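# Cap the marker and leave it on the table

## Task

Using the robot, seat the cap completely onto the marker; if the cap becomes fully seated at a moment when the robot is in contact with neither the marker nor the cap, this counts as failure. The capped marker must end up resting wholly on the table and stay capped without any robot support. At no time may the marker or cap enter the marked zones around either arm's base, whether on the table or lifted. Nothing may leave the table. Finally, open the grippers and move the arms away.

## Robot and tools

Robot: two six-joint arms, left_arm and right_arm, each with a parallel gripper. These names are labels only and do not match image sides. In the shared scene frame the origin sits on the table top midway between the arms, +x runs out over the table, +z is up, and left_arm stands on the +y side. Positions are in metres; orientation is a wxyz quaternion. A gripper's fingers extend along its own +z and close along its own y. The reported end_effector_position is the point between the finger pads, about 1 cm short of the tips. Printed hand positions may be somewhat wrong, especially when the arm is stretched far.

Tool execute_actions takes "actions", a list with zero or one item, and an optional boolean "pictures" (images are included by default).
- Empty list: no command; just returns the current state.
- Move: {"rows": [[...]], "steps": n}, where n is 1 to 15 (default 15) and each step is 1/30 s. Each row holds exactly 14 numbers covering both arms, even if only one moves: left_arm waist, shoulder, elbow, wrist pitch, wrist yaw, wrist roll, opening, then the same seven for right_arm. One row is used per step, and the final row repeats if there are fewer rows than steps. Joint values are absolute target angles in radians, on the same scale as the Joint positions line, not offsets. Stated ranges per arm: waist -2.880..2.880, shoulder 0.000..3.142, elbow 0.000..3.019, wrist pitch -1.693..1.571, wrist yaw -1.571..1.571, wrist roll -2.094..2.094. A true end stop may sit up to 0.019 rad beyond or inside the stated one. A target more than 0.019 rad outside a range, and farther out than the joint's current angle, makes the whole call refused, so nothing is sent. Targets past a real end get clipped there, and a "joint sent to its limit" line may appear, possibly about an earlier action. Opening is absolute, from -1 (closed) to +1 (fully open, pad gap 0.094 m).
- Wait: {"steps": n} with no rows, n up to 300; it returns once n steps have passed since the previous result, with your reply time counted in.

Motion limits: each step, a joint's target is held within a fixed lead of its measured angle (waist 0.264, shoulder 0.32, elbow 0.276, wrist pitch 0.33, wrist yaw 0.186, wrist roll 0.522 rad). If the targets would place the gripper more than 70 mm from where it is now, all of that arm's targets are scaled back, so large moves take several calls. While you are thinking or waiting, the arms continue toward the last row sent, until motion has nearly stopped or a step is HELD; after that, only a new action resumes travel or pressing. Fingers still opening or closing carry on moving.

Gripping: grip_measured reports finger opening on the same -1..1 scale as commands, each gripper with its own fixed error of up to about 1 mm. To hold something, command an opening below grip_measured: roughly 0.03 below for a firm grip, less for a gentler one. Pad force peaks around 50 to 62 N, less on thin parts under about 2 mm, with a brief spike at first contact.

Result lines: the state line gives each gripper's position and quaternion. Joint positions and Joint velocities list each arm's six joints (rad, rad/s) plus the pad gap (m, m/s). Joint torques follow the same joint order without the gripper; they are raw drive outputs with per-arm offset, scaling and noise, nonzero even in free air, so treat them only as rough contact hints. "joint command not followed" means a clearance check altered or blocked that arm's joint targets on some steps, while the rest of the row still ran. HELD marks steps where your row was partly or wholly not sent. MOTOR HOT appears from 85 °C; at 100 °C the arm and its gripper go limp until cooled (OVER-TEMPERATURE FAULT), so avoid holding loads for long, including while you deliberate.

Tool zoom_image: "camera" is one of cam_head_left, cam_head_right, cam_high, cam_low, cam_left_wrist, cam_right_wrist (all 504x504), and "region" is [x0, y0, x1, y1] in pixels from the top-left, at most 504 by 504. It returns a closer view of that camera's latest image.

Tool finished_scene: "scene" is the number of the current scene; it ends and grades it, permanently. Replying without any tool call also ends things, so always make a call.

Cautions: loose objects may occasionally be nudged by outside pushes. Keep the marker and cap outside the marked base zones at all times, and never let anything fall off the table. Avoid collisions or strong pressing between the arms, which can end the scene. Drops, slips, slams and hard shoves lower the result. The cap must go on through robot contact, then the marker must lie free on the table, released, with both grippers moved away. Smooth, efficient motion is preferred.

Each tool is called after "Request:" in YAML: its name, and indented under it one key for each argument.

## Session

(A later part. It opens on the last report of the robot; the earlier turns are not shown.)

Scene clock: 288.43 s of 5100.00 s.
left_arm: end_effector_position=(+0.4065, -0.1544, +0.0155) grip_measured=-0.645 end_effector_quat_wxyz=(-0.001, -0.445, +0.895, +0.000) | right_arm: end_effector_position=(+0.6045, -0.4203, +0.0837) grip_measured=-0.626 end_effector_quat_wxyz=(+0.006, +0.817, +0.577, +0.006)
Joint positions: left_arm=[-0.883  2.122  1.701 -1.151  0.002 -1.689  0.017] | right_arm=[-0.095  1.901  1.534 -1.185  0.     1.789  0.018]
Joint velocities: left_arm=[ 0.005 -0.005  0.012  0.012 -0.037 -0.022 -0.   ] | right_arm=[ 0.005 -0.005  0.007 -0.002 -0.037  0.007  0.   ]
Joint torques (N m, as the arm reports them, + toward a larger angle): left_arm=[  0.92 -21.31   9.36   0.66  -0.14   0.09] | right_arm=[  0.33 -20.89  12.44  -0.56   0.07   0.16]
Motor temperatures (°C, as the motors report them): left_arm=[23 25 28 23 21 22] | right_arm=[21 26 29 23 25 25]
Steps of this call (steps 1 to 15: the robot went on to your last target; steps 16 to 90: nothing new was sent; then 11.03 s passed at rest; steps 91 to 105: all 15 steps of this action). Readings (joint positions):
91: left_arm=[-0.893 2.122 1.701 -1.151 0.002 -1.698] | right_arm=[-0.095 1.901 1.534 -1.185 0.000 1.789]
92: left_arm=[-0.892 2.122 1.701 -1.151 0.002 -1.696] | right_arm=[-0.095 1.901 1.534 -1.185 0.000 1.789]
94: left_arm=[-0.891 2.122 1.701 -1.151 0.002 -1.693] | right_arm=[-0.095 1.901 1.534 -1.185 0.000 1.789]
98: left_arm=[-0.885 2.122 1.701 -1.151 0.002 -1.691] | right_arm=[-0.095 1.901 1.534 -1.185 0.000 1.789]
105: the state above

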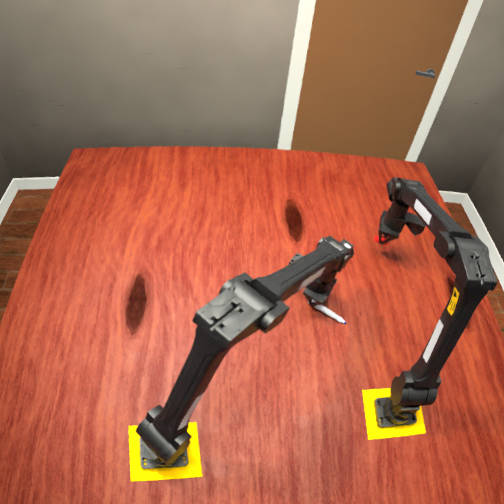

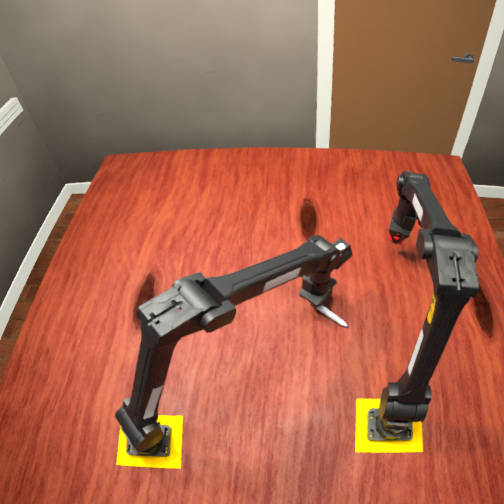

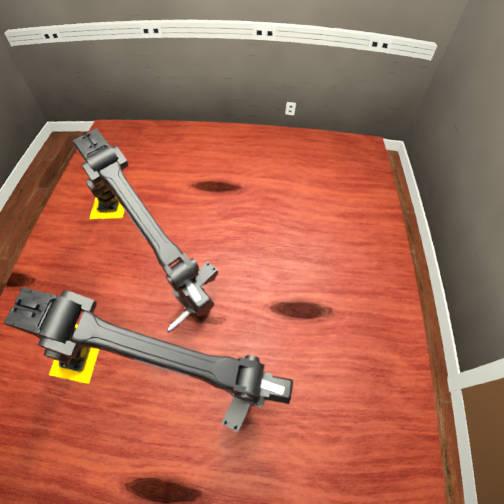

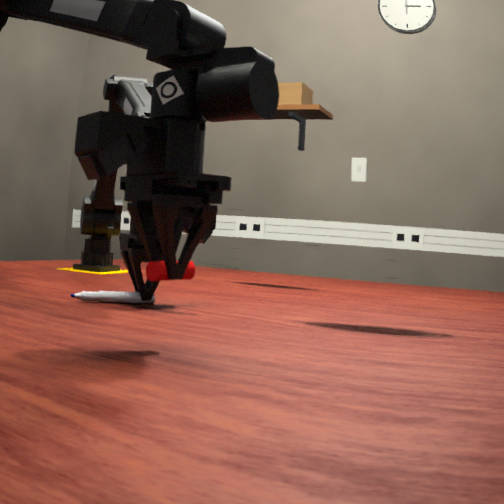

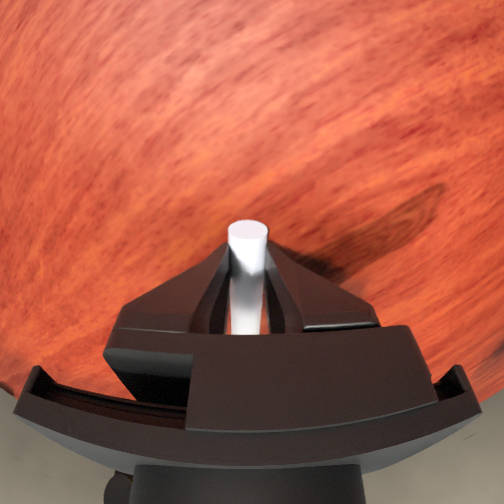

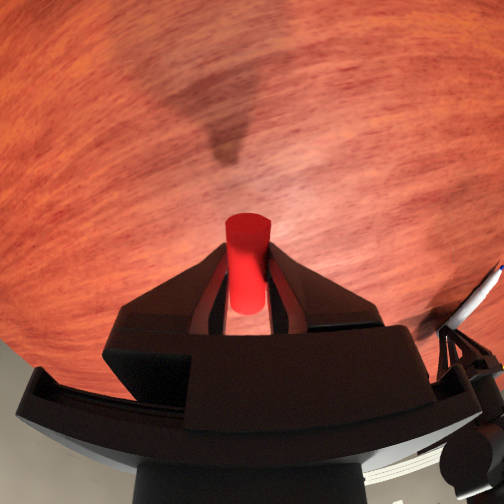

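Request:
execute_actions:
  actions:
    - {"rows":[[-0.875,2.112,1.73,-1.16,0,-1.69,-0.68,-0.09,1.91,1.57,-1.2,0,1.8,-0.66],[-0.875,2.112,1.75,-1.17,0,-1.69,-0.68,-0.08,1.92,1.582,-1.2,0,1.81,-0.66],[-0.875,2.112,1.765,-1.18,0,-1.69,-0.68,-0.065,1.93,1.594,-1.205,0,1.815,-0.66],[-0.87,2.112,1.78,-1.19,0,-1.7,-0.68,-0.05,1.94,1.606,-1.205,0,1.82,-0.66],[-0.86,2.112,1.792,-1.2,0,-1.71,-0.68,-0.03,1.95,1.618,-1.21,0,1.825,-0.66],[-0.845,2.115,1.804,-1.21,0,-1.72,-0.68,-0.01,1.96,1.63,-1.21,0,1.83,-0.66],[-0.825,2.118,1.814,-1.22,0,-1.73,-0.68,0.01,1.97,1.642,-1.215,0,1.835,-0.66],[-0.8,2.121,1.824,-1.23,0,-1.74,-0.68,0.035,1.98,1.654,-1.215,0,1.84,-0.66],[-0.775,2.124,1.832,-1.235,0,-1.75,-0.68,0.06,1.99,1.666,-1.22,0,1.845,-0.66],[-0.75,2.127,1.84,-1.24,0,-1.76,-0.68,0.085,2.0,1.678,-1.22,0,1.85,-0.66],[-0.725,2.13,1.846,-1.245,0,-1.77,-0.68,0.11,2.01,1.69,-1.225,0,1.855,-0.66],[-0.7,2.134,1.852,-1.25,0,-1.78,-0.68,0.135,2.02,1.702,-1.225,0,1.86,-0.66],[-0.675,2.138,1.858,-1.255,0,-1.79,-0.68,0.16,2.03,1.714,-1.23,0,1.865,-0.66],[-0.65,2.143,1.864,-1.258,0,-1.8,-0.68,0.185,2.04,1.726,-1.23,0,1.87,-0.66],[-0.625,2.148,1.87,-1.258,0,-1.81,-0.68,0.21,2.05,1.738,-1.235,0,1.875,-0.66]],"steps":15}
  pictures: false

Request:
execute_actions:
  actions:
    - {"rows":[[-0.6,2.148,1.87,-1.258,0,-1.82,-0.68,0.235,2.06,1.75,-1.235,0,1.88,-0.66],[-0.575,2.148,1.87,-1.258,0,-1.83,-0.68,0.26,2.07,1.762,-1.24,0,1.885,-0.66],[-0.55,2.148,1.87,-1.258,0,-1.84,-0.68,0.285,2.08,1.774,-1.24,0,1.89,-0.66],[-0.525,2.148,1.87,-1.258,0,-1.85,-0.68,0.31,2.09,1.786,-1.245,0,1.895,-0.66],[-0.5,2.148,1.87,-1.258,0,-1.86,-0.68,0.335,2.1,1.798,-1.245,0,1.9,-0.66],[-0.475,2.148,1.87,-1.258,0,-1.87,-0.68,0.36,2.108,1.81,-1.25,0,1.905,-0.66],[-0.45,2.148,1.87,-1.258,0,-1.88,-0.68,0.385,2.116,1.82,-1.25,0,1.91,-0.66],[-0.428,2.148,1.87,-1.258,0,-1.89,-0.68,0.41,2.123,1.83,-1.255,0,1.915,-0.66],[-0.408,2.148,1.87,-1.258,0,-1.9,-0.68,0.432,2.13,1.84,-1.255,0,1.92,-0.66],[-0.39,2.148,1.87,-1.258,0,-1.91,-0.68,0.452,2.135,1.848,-1.258,0,1.925,-0.66],[-0.375,2.148,1.87,-1.258,0,-1.92,-0.68,0.47,2.14,1.855,-1.258,0,1.93,-0.66],[-0.363,2.148,1.87,-1.258,0,-1.93,-0.68,0.485,2.143,1.86,-1.258,0,1.935,-0.66],[-0.354,2.148,1.87,-1.258,0,-1.94,-0.68,0.498,2.145,1.865,-1.258,0,1.94,-0.66],[-0.348,2.148,1.87,-1.258,0,-1.942,-0.68,0.508,2.145,1.865,-1.258,0,1.942,-0.66],[-0.345,2.148,1.87,-1.258,0,-1.942,-0.68,0.515,2.145,1.865,-1.258,0,1.942,-0.66]],"steps":15}
  pictures: false

Request:
execute_actions:
  actions:
    - {"steps":25}

Scene clock: 324.47 s of 5100.00 s.
left_arm: end_effector_position=(+0.4757, -0.0997, +0.0483) grip_measured=-0.644 end_effector_quat_wxyz=(+0.002, -0.532, +0.847, -0.008) | right_arm: end_effector_position=(+0.6478, -0.2755, +0.0796) grip_measured=-0.626 end_effector_quat_wxyz=(+0.011, +0.758, +0.652, +0.015)
Joint positions: left_arm=[-0.747  2.124  1.796 -1.228  0.002 -1.752  0.017] | right_arm=[ 0.151  2.002  1.68  -1.212  0.001  1.844  0.018]
Joint velocities: left_arm=[ 0.747  0.044  0.081 -0.095 -0.022 -0.3    0.001] | right_arm=[ 0.933  0.317  0.344 -0.076 -0.037  0.081  0.   ]
Joint torques (N m, as the arm reports them, + toward a larger angle): left_arm=[  2.68 -19.43  13.78  -0.64  -0.12  -0.12] | right_arm=[  0.6  -18.89  13.74  -0.73   0.09   0.16]
Motor temperatures (°C, as the motors report them): left_arm=[23 25 27 23 21 22] | right_arm=[21 27 29 23 25 25]
Steps of this call (steps 1 to 15: the robot went on to your last target; steps 16 to 90: nothing new was sent; then 32.53 s passed at rest; steps 91 to 105: all 15 steps of this action). Readings (joint positions):
91: left_arm=[-0.883 2.122 1.701 -1.151 0.002 -1.689] | right_arm=[-0.095 1.901 1.534 -1.185 0.000 1.789]
92: left_arm=[-0.883 2.122 1.701 -1.152 0.002 -1.689] | right_arm=[-0.094 1.901 1.534 -1.185 0.000 1.791]
94: left_arm=[-0.883 2.122 1.706 -1.162 0.002 -1.690] | right_arm=[-0.089 1.903 1.540 -1.190 0.000 1.797]
98: left_arm=[-0.873 2.123 1.744 -1.198 0.002 -1.706] | right_arm=[-0.044 1.929 1.589 -1.200 0.001 1.812]
105: the state above

Scene clock: 324.97 s of 5100.00 s.
left_arm: end_effector_position=(+0.5880, +0.1494, +0.0386) grip_measured=-0.644 end_effector_quat_wxyz=(+0.001, +0.751, -0.661, -0.003) | right_arm: end_effector_position=(+0.6133, -0.0500, +0.0572) grip_measured=-0.626 end_effector_quat_wxyz=(+0.005, +0.657, +0.754, +0.011)
Joint positions: left_arm=[-0.321  2.151  1.816 -1.242 -0.002 -1.903  0.017] | right_arm=[ 0.51   2.121  1.816 -1.241  0.001  1.917  0.018]
Joint velocities: left_arm=[ 0.376 -0.005  0.007 -0.007 -0.022 -0.227 -0.   ] | right_arm=[ 0.415 -0.015  0.061  0.037 -0.007  0.139 -0.001]
Joint torques (N m, as the arm reports them, + toward a larger angle): left_arm=[ -4.68 -21.21  14.24  -0.77   0.03  -0.13] | right_arm=[ -0.75 -21.78  14.54  -0.74   0.16   0.21]
Motor temperatures (°C, as the motors report them): left_arm=[23 25 27 23 21 22] | right_arm=[21 27 29 23 25 25]
Steps of this call (steps 1 to 15: all 15 steps of this action). Readings (joint positions):
1: left_arm=[-0.720 2.125 1.798 -1.230 0.002 -1.760] | right_arm=[0.183 2.013 1.691 -1.214 0.001 1.849]
2: left_arm=[-0.691 2.127 1.801 -1.231 0.002 -1.768] | right_arm=[0.213 2.025 1.702 -1.217 0.001 1.854]
4: left_arm=[-0.631 2.132 1.803 -1.233 0.002 -1.785] | right_arm=[0.272 2.047 1.724 -1.222 0.001 1.864]
8: left_arm=[-0.502 2.144 1.809 -1.238 0.002 -1.828] | right_arm=[0.373 2.087 1.767 -1.233 0.001 1.883]
15: the state above

Scene clock: 325.80 s of 5100.00 s.
left_arm: end_effector_position=(+0.5849, +0.1367, +0.0386) grip_measured=-0.644 end_effector_quat_wxyz=(+0.001, +0.754, -0.657, -0.003) | right_arm: end_effector_position=(+0.6125, -0.0469, +0.0585) grip_measured=-0.626 end_effector_quat_wxyz=(+0.004, +0.661, +0.751, +0.012)
Joint positions: left_arm=[-0.341  2.151  1.816 -1.243 -0.002 -1.933  0.017] | right_arm=[ 0.515  2.121  1.82  -1.244 -0.     1.931  0.018]
Joint velocities: left_arm=[-0.024 -0.015 -0.012  0.007 -0.022  0.007  0.001] | right_arm=[-0.005 -0.005  0.007  0.017 -0.022 -0.051  0.001]
Joint torques (N m, as the arm reports them, + toward a larger angle): left_arm=[ -0.69 -21.23  14.31  -0.74   0.01  -0.14] | right_arm=[  0.74 -21.36  14.54  -0.51   0.15   0.19]
Motor temperatures (°C, as the motors report them): left_arm=[23 25 28 23 21 22] | right_arm=[21 27 29 23 25 25]
Steps of this call (steps 1 to 25: the robot went on to your last target). Readings (joint positions):
1: left_arm=[-0.310 2.151 1.816 -1.242 -0.002 -1.909] | right_arm=[0.523 2.121 1.817 -1.241 0.000 1.919]
2: left_arm=[-0.305 2.151 1.816 -1.243 -0.002 -1.913] | right_arm=[0.533 2.121 1.818 -1.242 -0.000 1.922]
4: left_arm=[-0.305 2.151 1.816 -1.243 -0.002 -1.920] | right_arm=[0.542 2.121 1.820 -1.243 -0.000 1.925]
8: left_arm=[-0.323 2.151 1.816 -1.243 -0.002 -1.928] | right_arm=[0.535 2.121 1.820 -1.243 -0.000 1.929]
25: the state above

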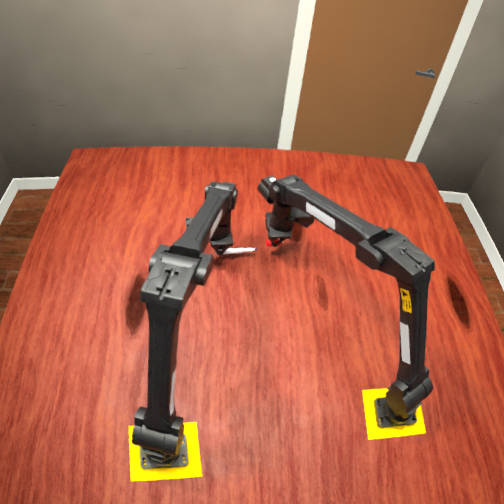

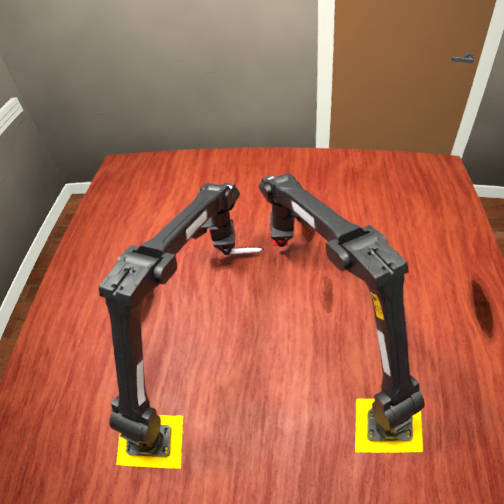

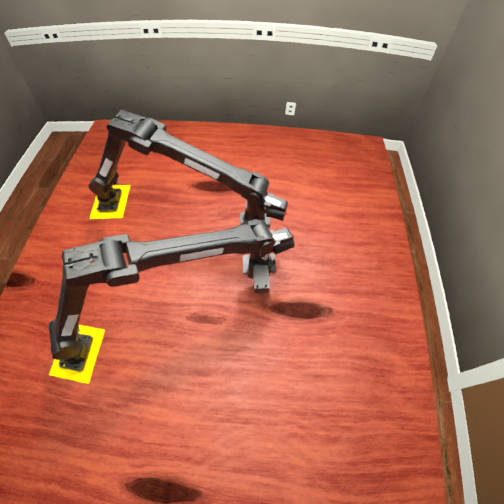

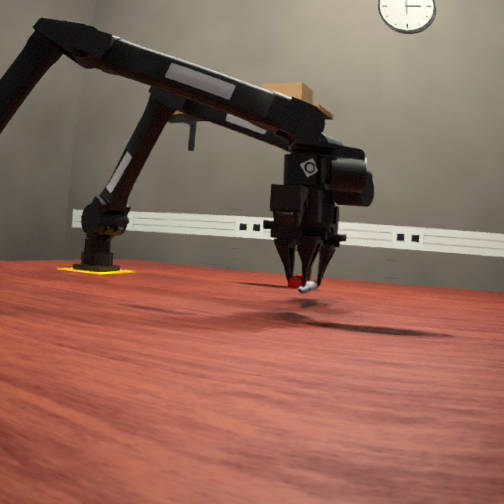

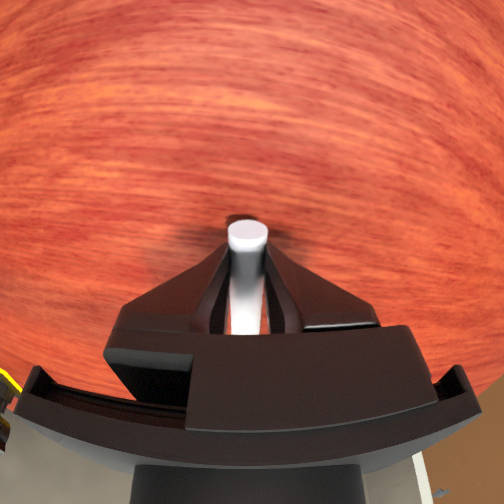

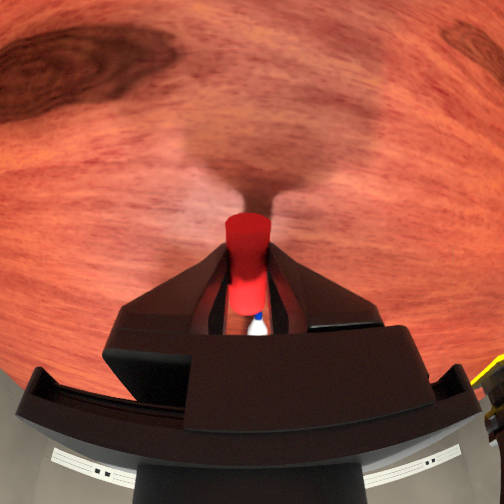

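Request:
execute_actions:
  actions:
    - {"rows":[[-0.35,2.135,1.86,-1.258,0,-1.945,-0.68,0.52,2.13,1.855,-1.265,0,1.945,-0.66],[-0.355,2.128,1.86,-1.258,0,-1.95,-0.68,0.525,2.13,1.855,-1.272,0,1.95,-0.66],[-0.36,2.121,1.86,-1.258,0,-1.955,-0.68,0.53,2.13,1.855,-1.278,0,1.955,-0.66],[-0.365,2.115,1.86,-1.258,0,-1.96,-0.68,0.535,2.13,1.855,-1.283,0,1.96,-0.66],[-0.37,2.11,1.86,-1.258,0,-1.96,-0.68,0.54,2.13,1.855,-1.283,0,1.96,-0.66]],"steps":15}
  pictures: false

Request:
execute_actions:
  actions:
    - {"steps":10}

Request:
zoom_image:
  camera: "cam_head_left"
  region: [200,170,320,270]

Request:
zoom_image:
  camera: "cam_right_wrist"
  region: [200,260,300,345]

Request:
zoom_image:
  camera: "cam_low"
  region: [270,250,340,310]

Scene clock: 344.97 s of 5100.00 s.
left_arm: end_effector_position=(+0.5837, +0.1246, +0.0503) grip_measured=-0.644 end_effector_quat_wxyz=(-0.003, +0.753, -0.657, +0.005) | right_arm: end_effector_position=(+0.6000, -0.0366, +0.0585) grip_measured=-0.626 end_effector_quat_wxyz=(-0.000, +0.658, +0.753, +0.000)
Joint positions: left_arm=[-0.359  2.132  1.816 -1.243 -0.002 -1.95   0.017] | right_arm=[ 0.538  2.121  1.82  -1.269 -0.     1.948  0.018]
Joint velocities: left_arm=[-0.005 -0.024  0.007  0.002  0.022  0.037  0.001] | right_arm=[-0.005  0.015  0.002 -0.027 -0.11   0.007  0.001]
Joint torques (N m, as the arm reports them, + toward a larger angle): left_arm=[ -1.1  -22.74  13.49  -0.68   0.02  -0.15] | right_arm=[  0.38 -22.88  13.41  -0.51   0.15   0.16]
Motor temperatures (°C, as the motors report them): left_arm=[23 25 29 23 21 22] | right_arm=[21 27 31 23 25 25]
Steps of this call (steps 1 to 15: the robot went on to your last target; steps 16 to 90: nothing new was sent; then 15.67 s passed at rest; steps 91 to 105: all 15 steps of this action). Readings (joint positions):
91: left_arm=[-0.341 2.151 1.816 -1.243 -0.002 -1.933] | right_arm=[0.515 2.121 1.820 -1.245 -0.000 1.932]
92: left_arm=[-0.341 2.151 1.816 -1.243 -0.002 -1.935] | right_arm=[0.515 2.121 1.820 -1.248 -0.000 1.933]
94: left_arm=[-0.342 2.150 1.816 -1.243 -0.002 -1.940] | right_arm=[0.516 2.121 1.820 -1.258 -0.000 1.938]
98: left_arm=[-0.348 2.144 1.816 -1.243 -0.002 -1.946] | right_arm=[0.526 2.121 1.820 -1.268 -0.000 1.945]
105: the state above

Scene clock: 345.30 s of 5100.00 s.
left_arm: end_effector_position=(+0.5837, +0.1246, +0.0505) grip_measured=-0.644 end_effector_quat_wxyz=(-0.004, +0.754, -0.657, +0.005) | right_arm: end_effector_position=(+0.6000, -0.0366, +0.0585) grip_measured=-0.626 end_effector_quat_wxyz=(-0.000, +0.659, +0.752, +0.000)
Joint positions: left_arm=[-0.359  2.132  1.816 -1.243 -0.002 -1.951  0.017] | right_arm=[ 0.538  2.121  1.82  -1.269 -0.     1.949  0.018]
Joint velocities: left_arm=[ 0.005 -0.005  0.007 -0.002  0.022  0.037  0.   ] | right_arm=[-0.015 -0.005  0.012 -0.002  0.037 -0.022  0.   ]
Joint torques (N m, as the arm reports them, + toward a larger angle): left_arm=[ -1.1  -22.88  13.48  -0.7    0.01  -0.13] | right_arm=[  1.14 -23.63  13.39  -0.49   0.1    0.16]
Motor temperatures (°C, as the motors report them): left_arm=[23 25 29 23 21 22] | right_arm=[21 27 31 23 25 25]
Steps of this call (steps 1 to 10: the robot went on to your last target). Readings (joint positions):
1: left_arm=[-0.359 2.132 1.816 -1.243 -0.002 -1.950] | right_arm=[0.538 2.121 1.820 -1.269 -0.000 1.949]
2: left_arm=[-0.359 2.132 1.816 -1.243 -0.002 -1.950] | right_arm=[0.538 2.121 1.820 -1.269 -0.000 1.949]
4: left_arm=[-0.359 2.132 1.816 -1.243 -0.002 -1.951] | right_arm=[0.538 2.121 1.820 -1.269 -0.000 1.949]
8: left_arm=[-0.359 2.132 1.816 -1.243 -0.002 -1.951] | right_arm=[0.538 2.121 1.820 -1.269 -0.000 1.949]
10: the state above

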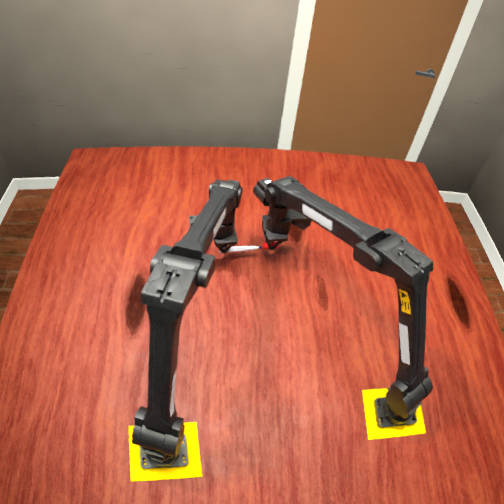

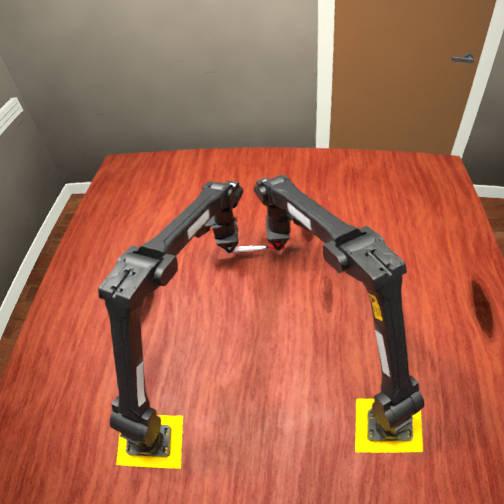

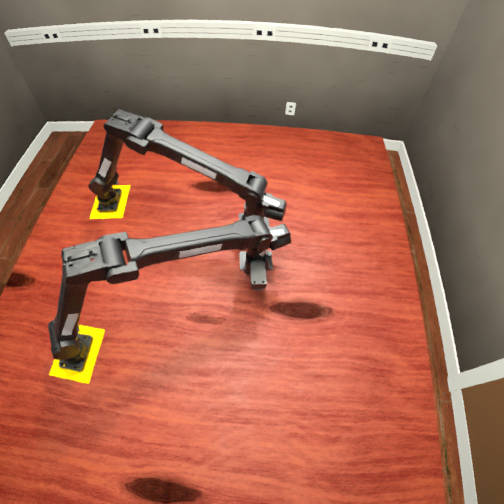

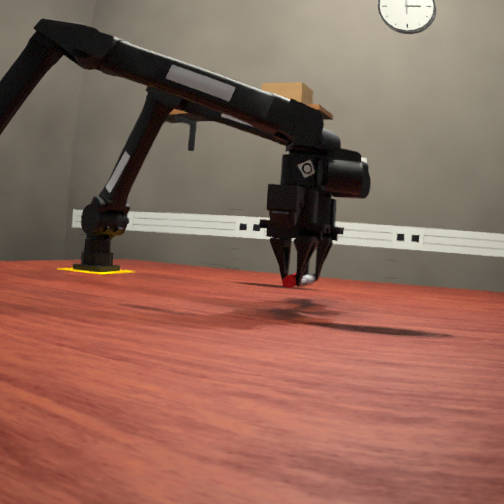

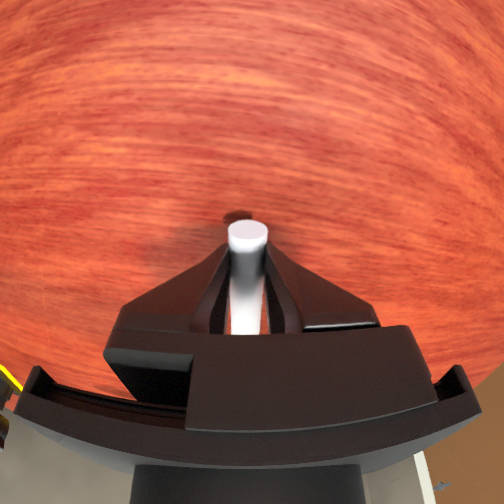

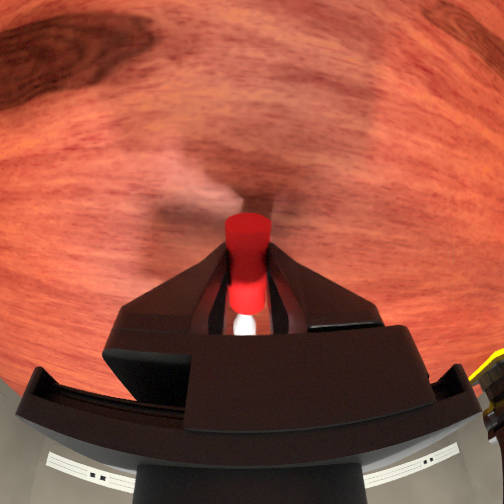

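Region (200, 170, 320, 270) of cam_head_left's 504x504 image, scaled by 4.200, with more detail than that image has.

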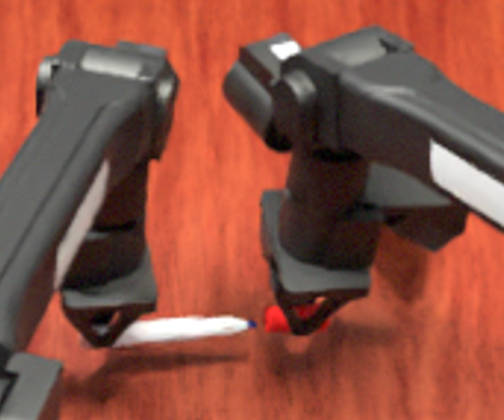

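Region (200, 260, 300, 345) of cam_right_wrist's 504x504 image, scaled by 5.040, with more detail than that image has; it fills the top 428 rows of this view, and the rest is white.

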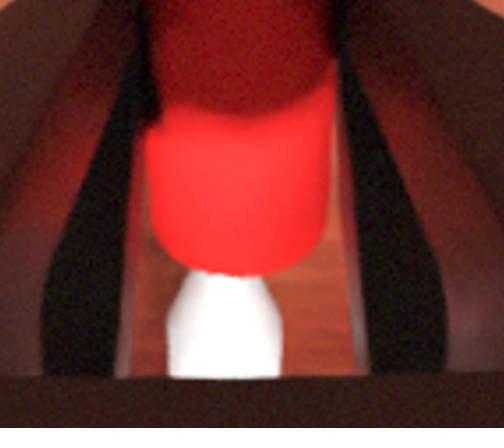

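Region (270, 250, 340, 310) of cam_low's 504x504 image, scaled by 7.200, with more detail than that image has; it fills the top 432 rows of this view, and the rest is white.

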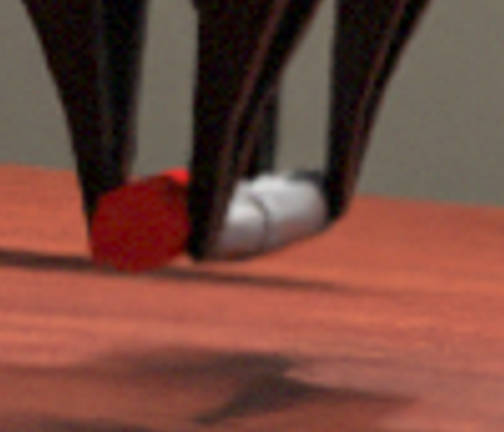

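Request:
execute_actions:
  actions:
    - {"rows":[[-0.372,2.105,1.86,-1.263,0,-1.96,-0.68,0.54,2.13,1.855,-1.283,0,1.96,-0.66],[-0.375,2.101,1.86,-1.268,0,-1.96,-0.68,0.54,2.13,1.855,-1.283,0,1.96,-0.66]],"steps":15}

Request:
zoom_image:
  camera: "cam_head_left"
  region: [220,225,290,265]

Request:
zoom_image:
  camera: "cam_right_wrist"
  region: [200,260,300,345]

Request:
zoom_image:
  camera: "cam_low"
  region: [270,250,340,310]

Scene clock: 360.73 s of 5100.00 s.
left_arm: end_effector_position=(+0.5816, +0.1251, +0.0531) grip_measured=-0.644 end_effector_quat_wxyz=(-0.002, +0.754, -0.657, +0.002) | right_arm: end_effector_position=(+0.6000, -0.0366, +0.0585) grip_measured=-0.626 end_effector_quat_wxyz=(-0.000, +0.659, +0.752, +0.000)
Joint positions: left_arm=[-0.359  2.128  1.816 -1.253 -0.002 -1.951  0.017] | right_arm=[ 0.538  2.121  1.82  -1.269 -0.     1.949  0.018]
Joint velocities: left_arm=[ 0.005  0.015  0.007 -0.007 -0.007 -0.066  0.   ] | right_arm=[-0.005 -0.024  0.007 -0.012  0.007  0.022 -0.001]
Joint torques (N m, as the arm reports them, + toward a larger angle): left_arm=[ -1.6  -23.19  13.44  -0.68   0.01  -0.13] | right_arm=[  0.83 -22.69  13.5   -0.73   0.12   0.16]
Motor temperatures (°C, as the motors report them): left_arm=[23 26 30 23 21 22] | right_arm=[21 27 30 23 25 25]
Steps of this call (steps 1 to 15: the robot went on to your last target; steps 16 to 90: nothing new was sent; then 11.93 s passed at rest; steps 91 to 105: all 15 steps of this action). Readings (joint positions):
91: left_arm=[-0.359 2.132 1.816 -1.244 -0.002 -1.951] | right_arm=[0.538 2.121 1.820 -1.269 -0.000 1.949]
92: left_arm=[-0.359 2.132 1.816 -1.246 -0.002 -1.951] | right_arm=[0.538 2.121 1.820 -1.269 -0.000 1.949]
94: left_arm=[-0.359 2.131 1.816 -1.251 -0.002 -1.951] | right_arm=[0.538 2.121 1.820 -1.269 -0.000 1.949]
98: left_arm=[-0.359 2.129 1.816 -1.253 -0.002 -1.951] | right_arm=[0.538 2.121 1.820 -1.269 -0.000 1.949]
105: the state above

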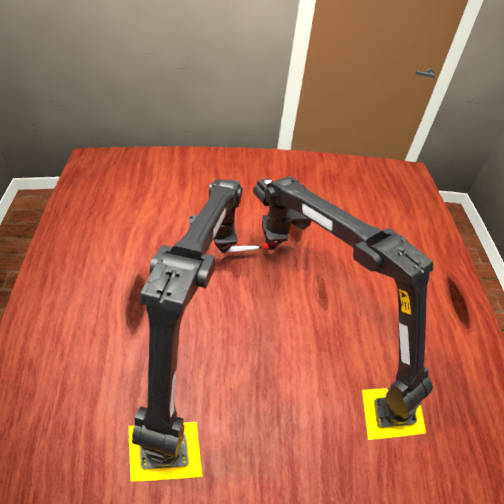

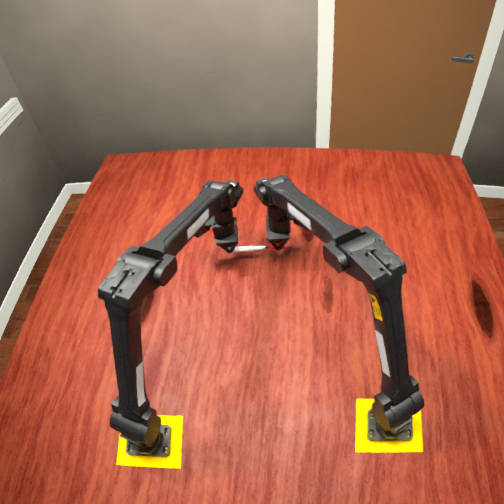

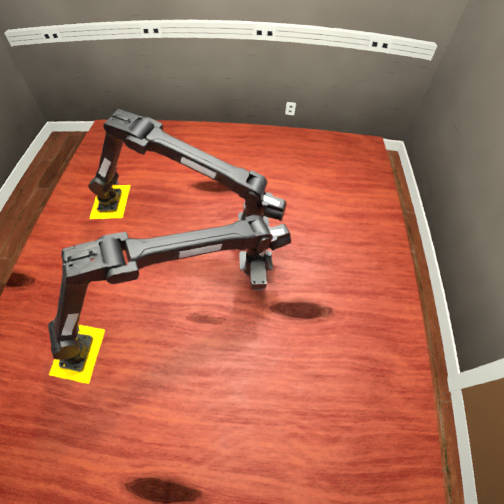

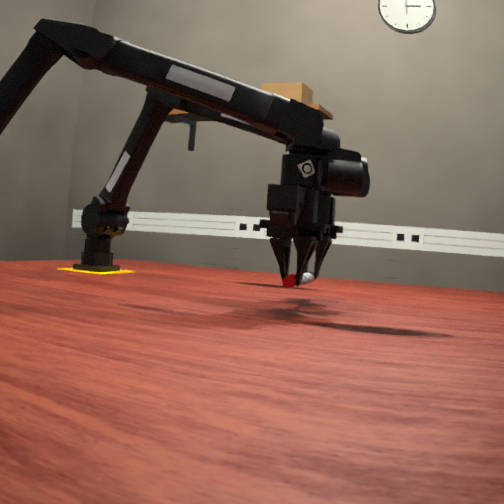

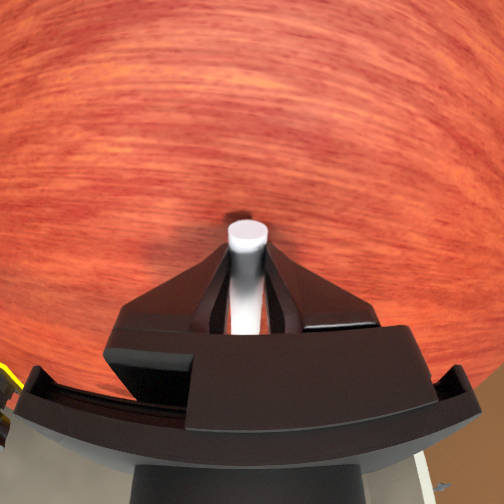

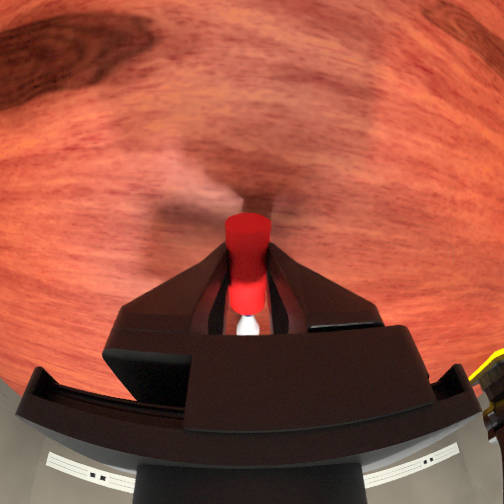

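Region (220, 225, 290, 265) of cam_head_left's 504x504 image, scaled by 7.200, with more detail than that image has; it fills the top 288 rows of this view, and the rest is white.

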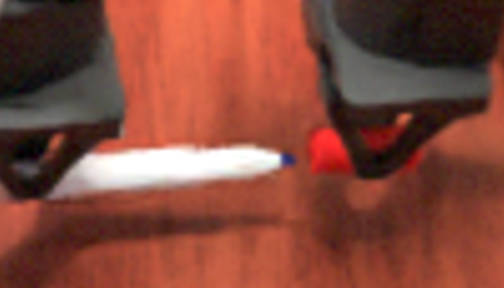

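Region (200, 260, 300, 345) of cam_right_wrist's 504x504 image, scaled by 5.040, with more detail than that image has; it fills the top 428 rows of this view, and the rest is white.

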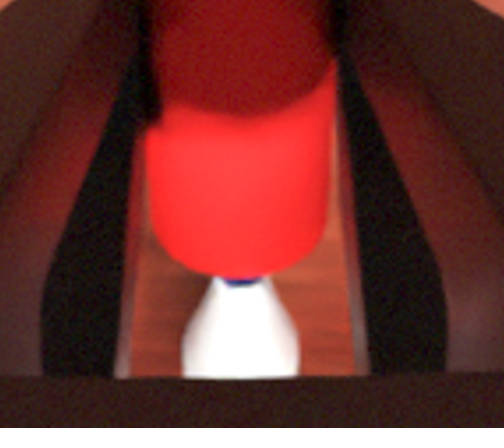

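Region (270, 250, 340, 310) of cam_low's 504x504 image, scaled by 7.200, with more detail than that image has; it fills the top 432 rows of this view, and the rest is white.

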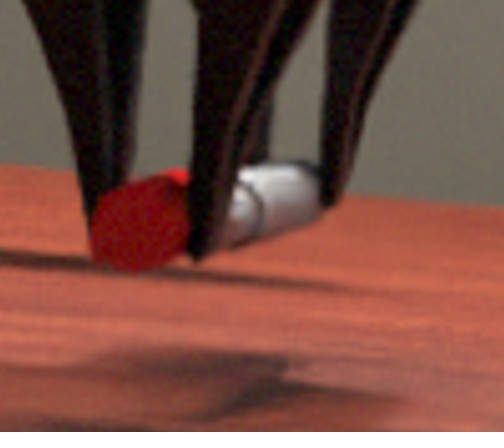

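Request:
execute_actions:
  actions:
    - {"rows":[[-0.375,2.094,1.86,-1.268,0,-1.96,-0.68,0.54,2.13,1.855,-1.283,0,1.96,-0.66],[-0.375,2.094,1.86,-1.268,0,-1.96,-0.68,0.54,2.13,1.855,-1.283,0,1.96,-0.66],[-0.375,2.094,1.86,-1.268,0,-1.96,-0.68,0.54,2.13,1.855,-1.283,0,1.96,-0.66],[-0.38,2.094,1.86,-1.268,0,-1.965,-0.68,0.546,2.13,1.855,-1.283,0,1.965,-0.66],[-0.385,2.094,1.86,-1.268,0,-1.97,-0.68,0.551,2.13,1.855,-1.283,0,1.97,-0.66],[-0.385,2.094,1.86,-1.268,0,-1.97,-0.68,0.555,2.13,1.855,-1.283,0,1.972,-0.66]],"steps":15}
  pictures: false

Request:
execute_actions:
  actions:
    - {"steps":8}

Request:
zoom_image:
  camera: "cam_head_left"
  region: [220,225,290,265]

Request:
zoom_image:
  camera: "cam_right_wrist"
  region: [200,260,300,345]

Scene clock: 378.23 s of 5100.00 s.
left_arm: end_effector_position=(+0.5801, +0.1164, +0.0586) grip_measured=-0.644 end_effector_quat_wxyz=(-0.004, +0.752, -0.659, +0.006) | right_arm: end_effector_position=(+0.5962, -0.0300, +0.0585) grip_measured=-0.626 end_effector_quat_wxyz=(-0.000, +0.658, +0.753, +0.000)
Joint positions: left_arm=[-0.373  2.119  1.816 -1.253 -0.002 -1.96   0.017] | right_arm=[ 0.55   2.121  1.82  -1.269 -0.     1.96   0.018]
Joint velocities: left_arm=[-0.024 -0.024 -0.007 -0.002  0.007 -0.095 -0.001] | right_arm=[ 0.024 -0.015 -0.002  0.012 -0.022  0.066 -0.001]
Joint torques (N m, as the arm reports them, + toward a larger angle): left_arm=[ -1.1  -23.04  13.53  -0.69   0.01  -0.14] | right_arm=[  1.28 -23.51  13.51  -0.52   0.15   0.18]
Motor temperatures (°C, as the motors report them): left_arm=[23 26 30 23 21 22] | right_arm=[21 27 31 23 25 25]
Steps of this call (steps 1 to 15: the robot went on to your last target; steps 16 to 90: nothing new was sent; then 14.00 s passed at rest; steps 91 to 105: all 15 steps of this action). Readings (joint positions):
91: left_arm=[-0.359 2.127 1.816 -1.253 -0.002 -1.951] | right_arm=[0.538 2.121 1.820 -1.269 -0.000 1.949]
92: left_arm=[-0.359 2.127 1.816 -1.253 -0.002 -1.951] | right_arm=[0.538 2.121 1.820 -1.269 -0.000 1.949]
94: left_arm=[-0.360 2.125 1.816 -1.253 -0.002 -1.952] | right_arm=[0.538 2.121 1.820 -1.269 -0.000 1.950]
98: left_arm=[-0.364 2.121 1.816 -1.253 -0.002 -1.957] | right_arm=[0.541 2.121 1.820 -1.269 -0.000 1.956]
105: the state above

Scene clock: 378.50 s of 5100.00 s.
left_arm: end_effector_position=(+0.5801, +0.1164, +0.0586) grip_measured=-0.644 end_effector_quat_wxyz=(-0.004, +0.753, -0.658, +0.006) | right_arm: end_effector_position=(+0.5961, -0.0298, +0.0585) grip_measured=-0.626 end_effector_quat_wxyz=(-0.000, +0.659, +0.753, +0.000)
Joint positions: left_arm=[-0.373  2.119  1.816 -1.253 -0.002 -1.961  0.017] | right_arm=[ 0.55   2.121  1.82  -1.269 -0.     1.961  0.018]
Joint velocities: left_arm=[-0.015 -0.015  0.022  0.002  0.007 -0.022 -0.001] | right_arm=[-0.015 -0.005 -0.002 -0.002 -0.007  0.022 -0.001]
Joint torques (N m, as the arm reports them, + toward a larger angle): left_arm=[ -1.21 -23.    13.51  -0.69   0.02  -0.14] | right_arm=[  1.86 -23.38  13.53  -0.26   0.15   0.16]
Motor temperatures (°C, as the motors report them): left_arm=[23 26 30 23 21 22] | right_arm=[21 27 31 23 25 25]
Steps of this call (steps 1 to 8: the robot went on to your last target). Readings (joint positions):
1: left_arm=[-0.373 2.119 1.816 -1.253 -0.002 -1.960] | right_arm=[0.550 2.121 1.820 -1.269 -0.000 1.960]
2: left_arm=[-0.373 2.119 1.816 -1.253 -0.002 -1.961] | right_arm=[0.550 2.121 1.820 -1.269 -0.000 1.960]
4: left_arm=[-0.373 2.119 1.816 -1.253 -0.002 -1.961] | right_arm=[0.550 2.121 1.820 -1.269 -0.000 1.961]
8: the state above

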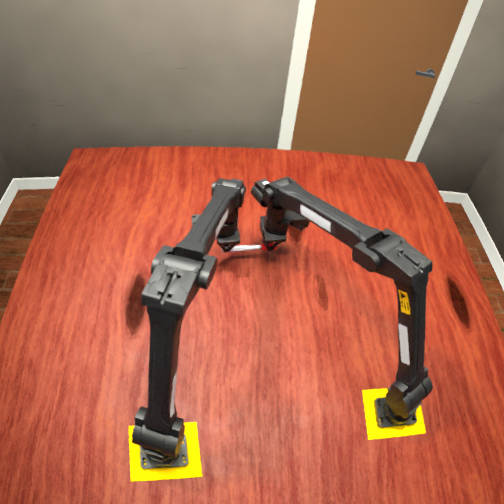

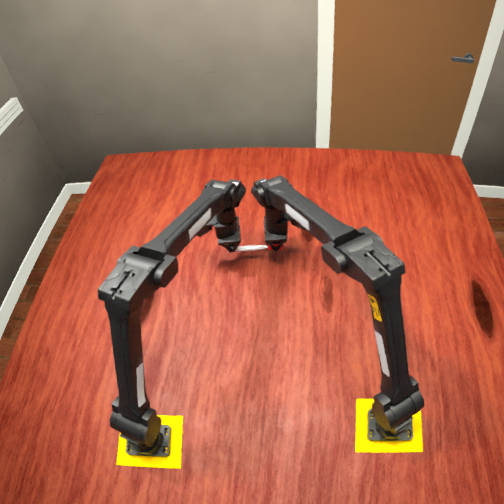

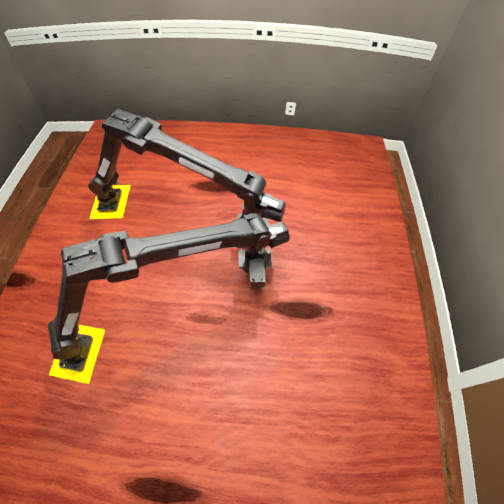

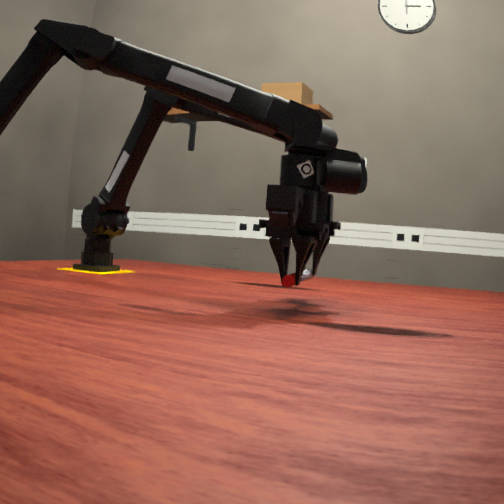

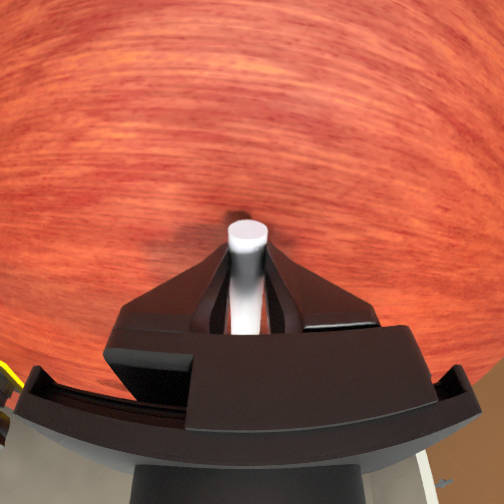

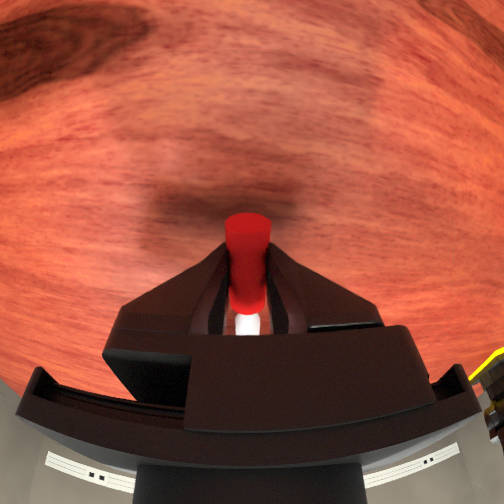

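Region (220, 225, 290, 265) of cam_head_left's 504x504 image, scaled by 7.200, with more detail than that image has; it fills the top 288 rows of this view, and the rest is white.

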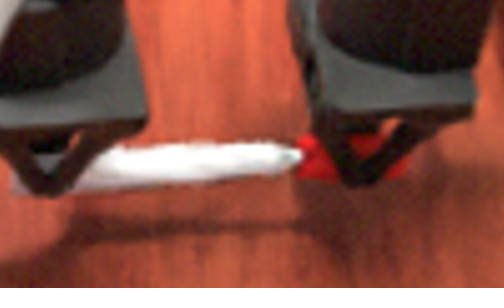

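Region (200, 260, 300, 345) of cam_right_wrist's 504x504 image, scaled by 5.040, with more detail than that image has; it fills the top 428 rows of this view, and the rest is white.

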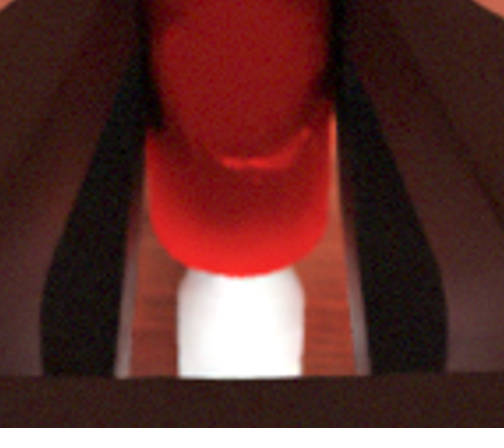

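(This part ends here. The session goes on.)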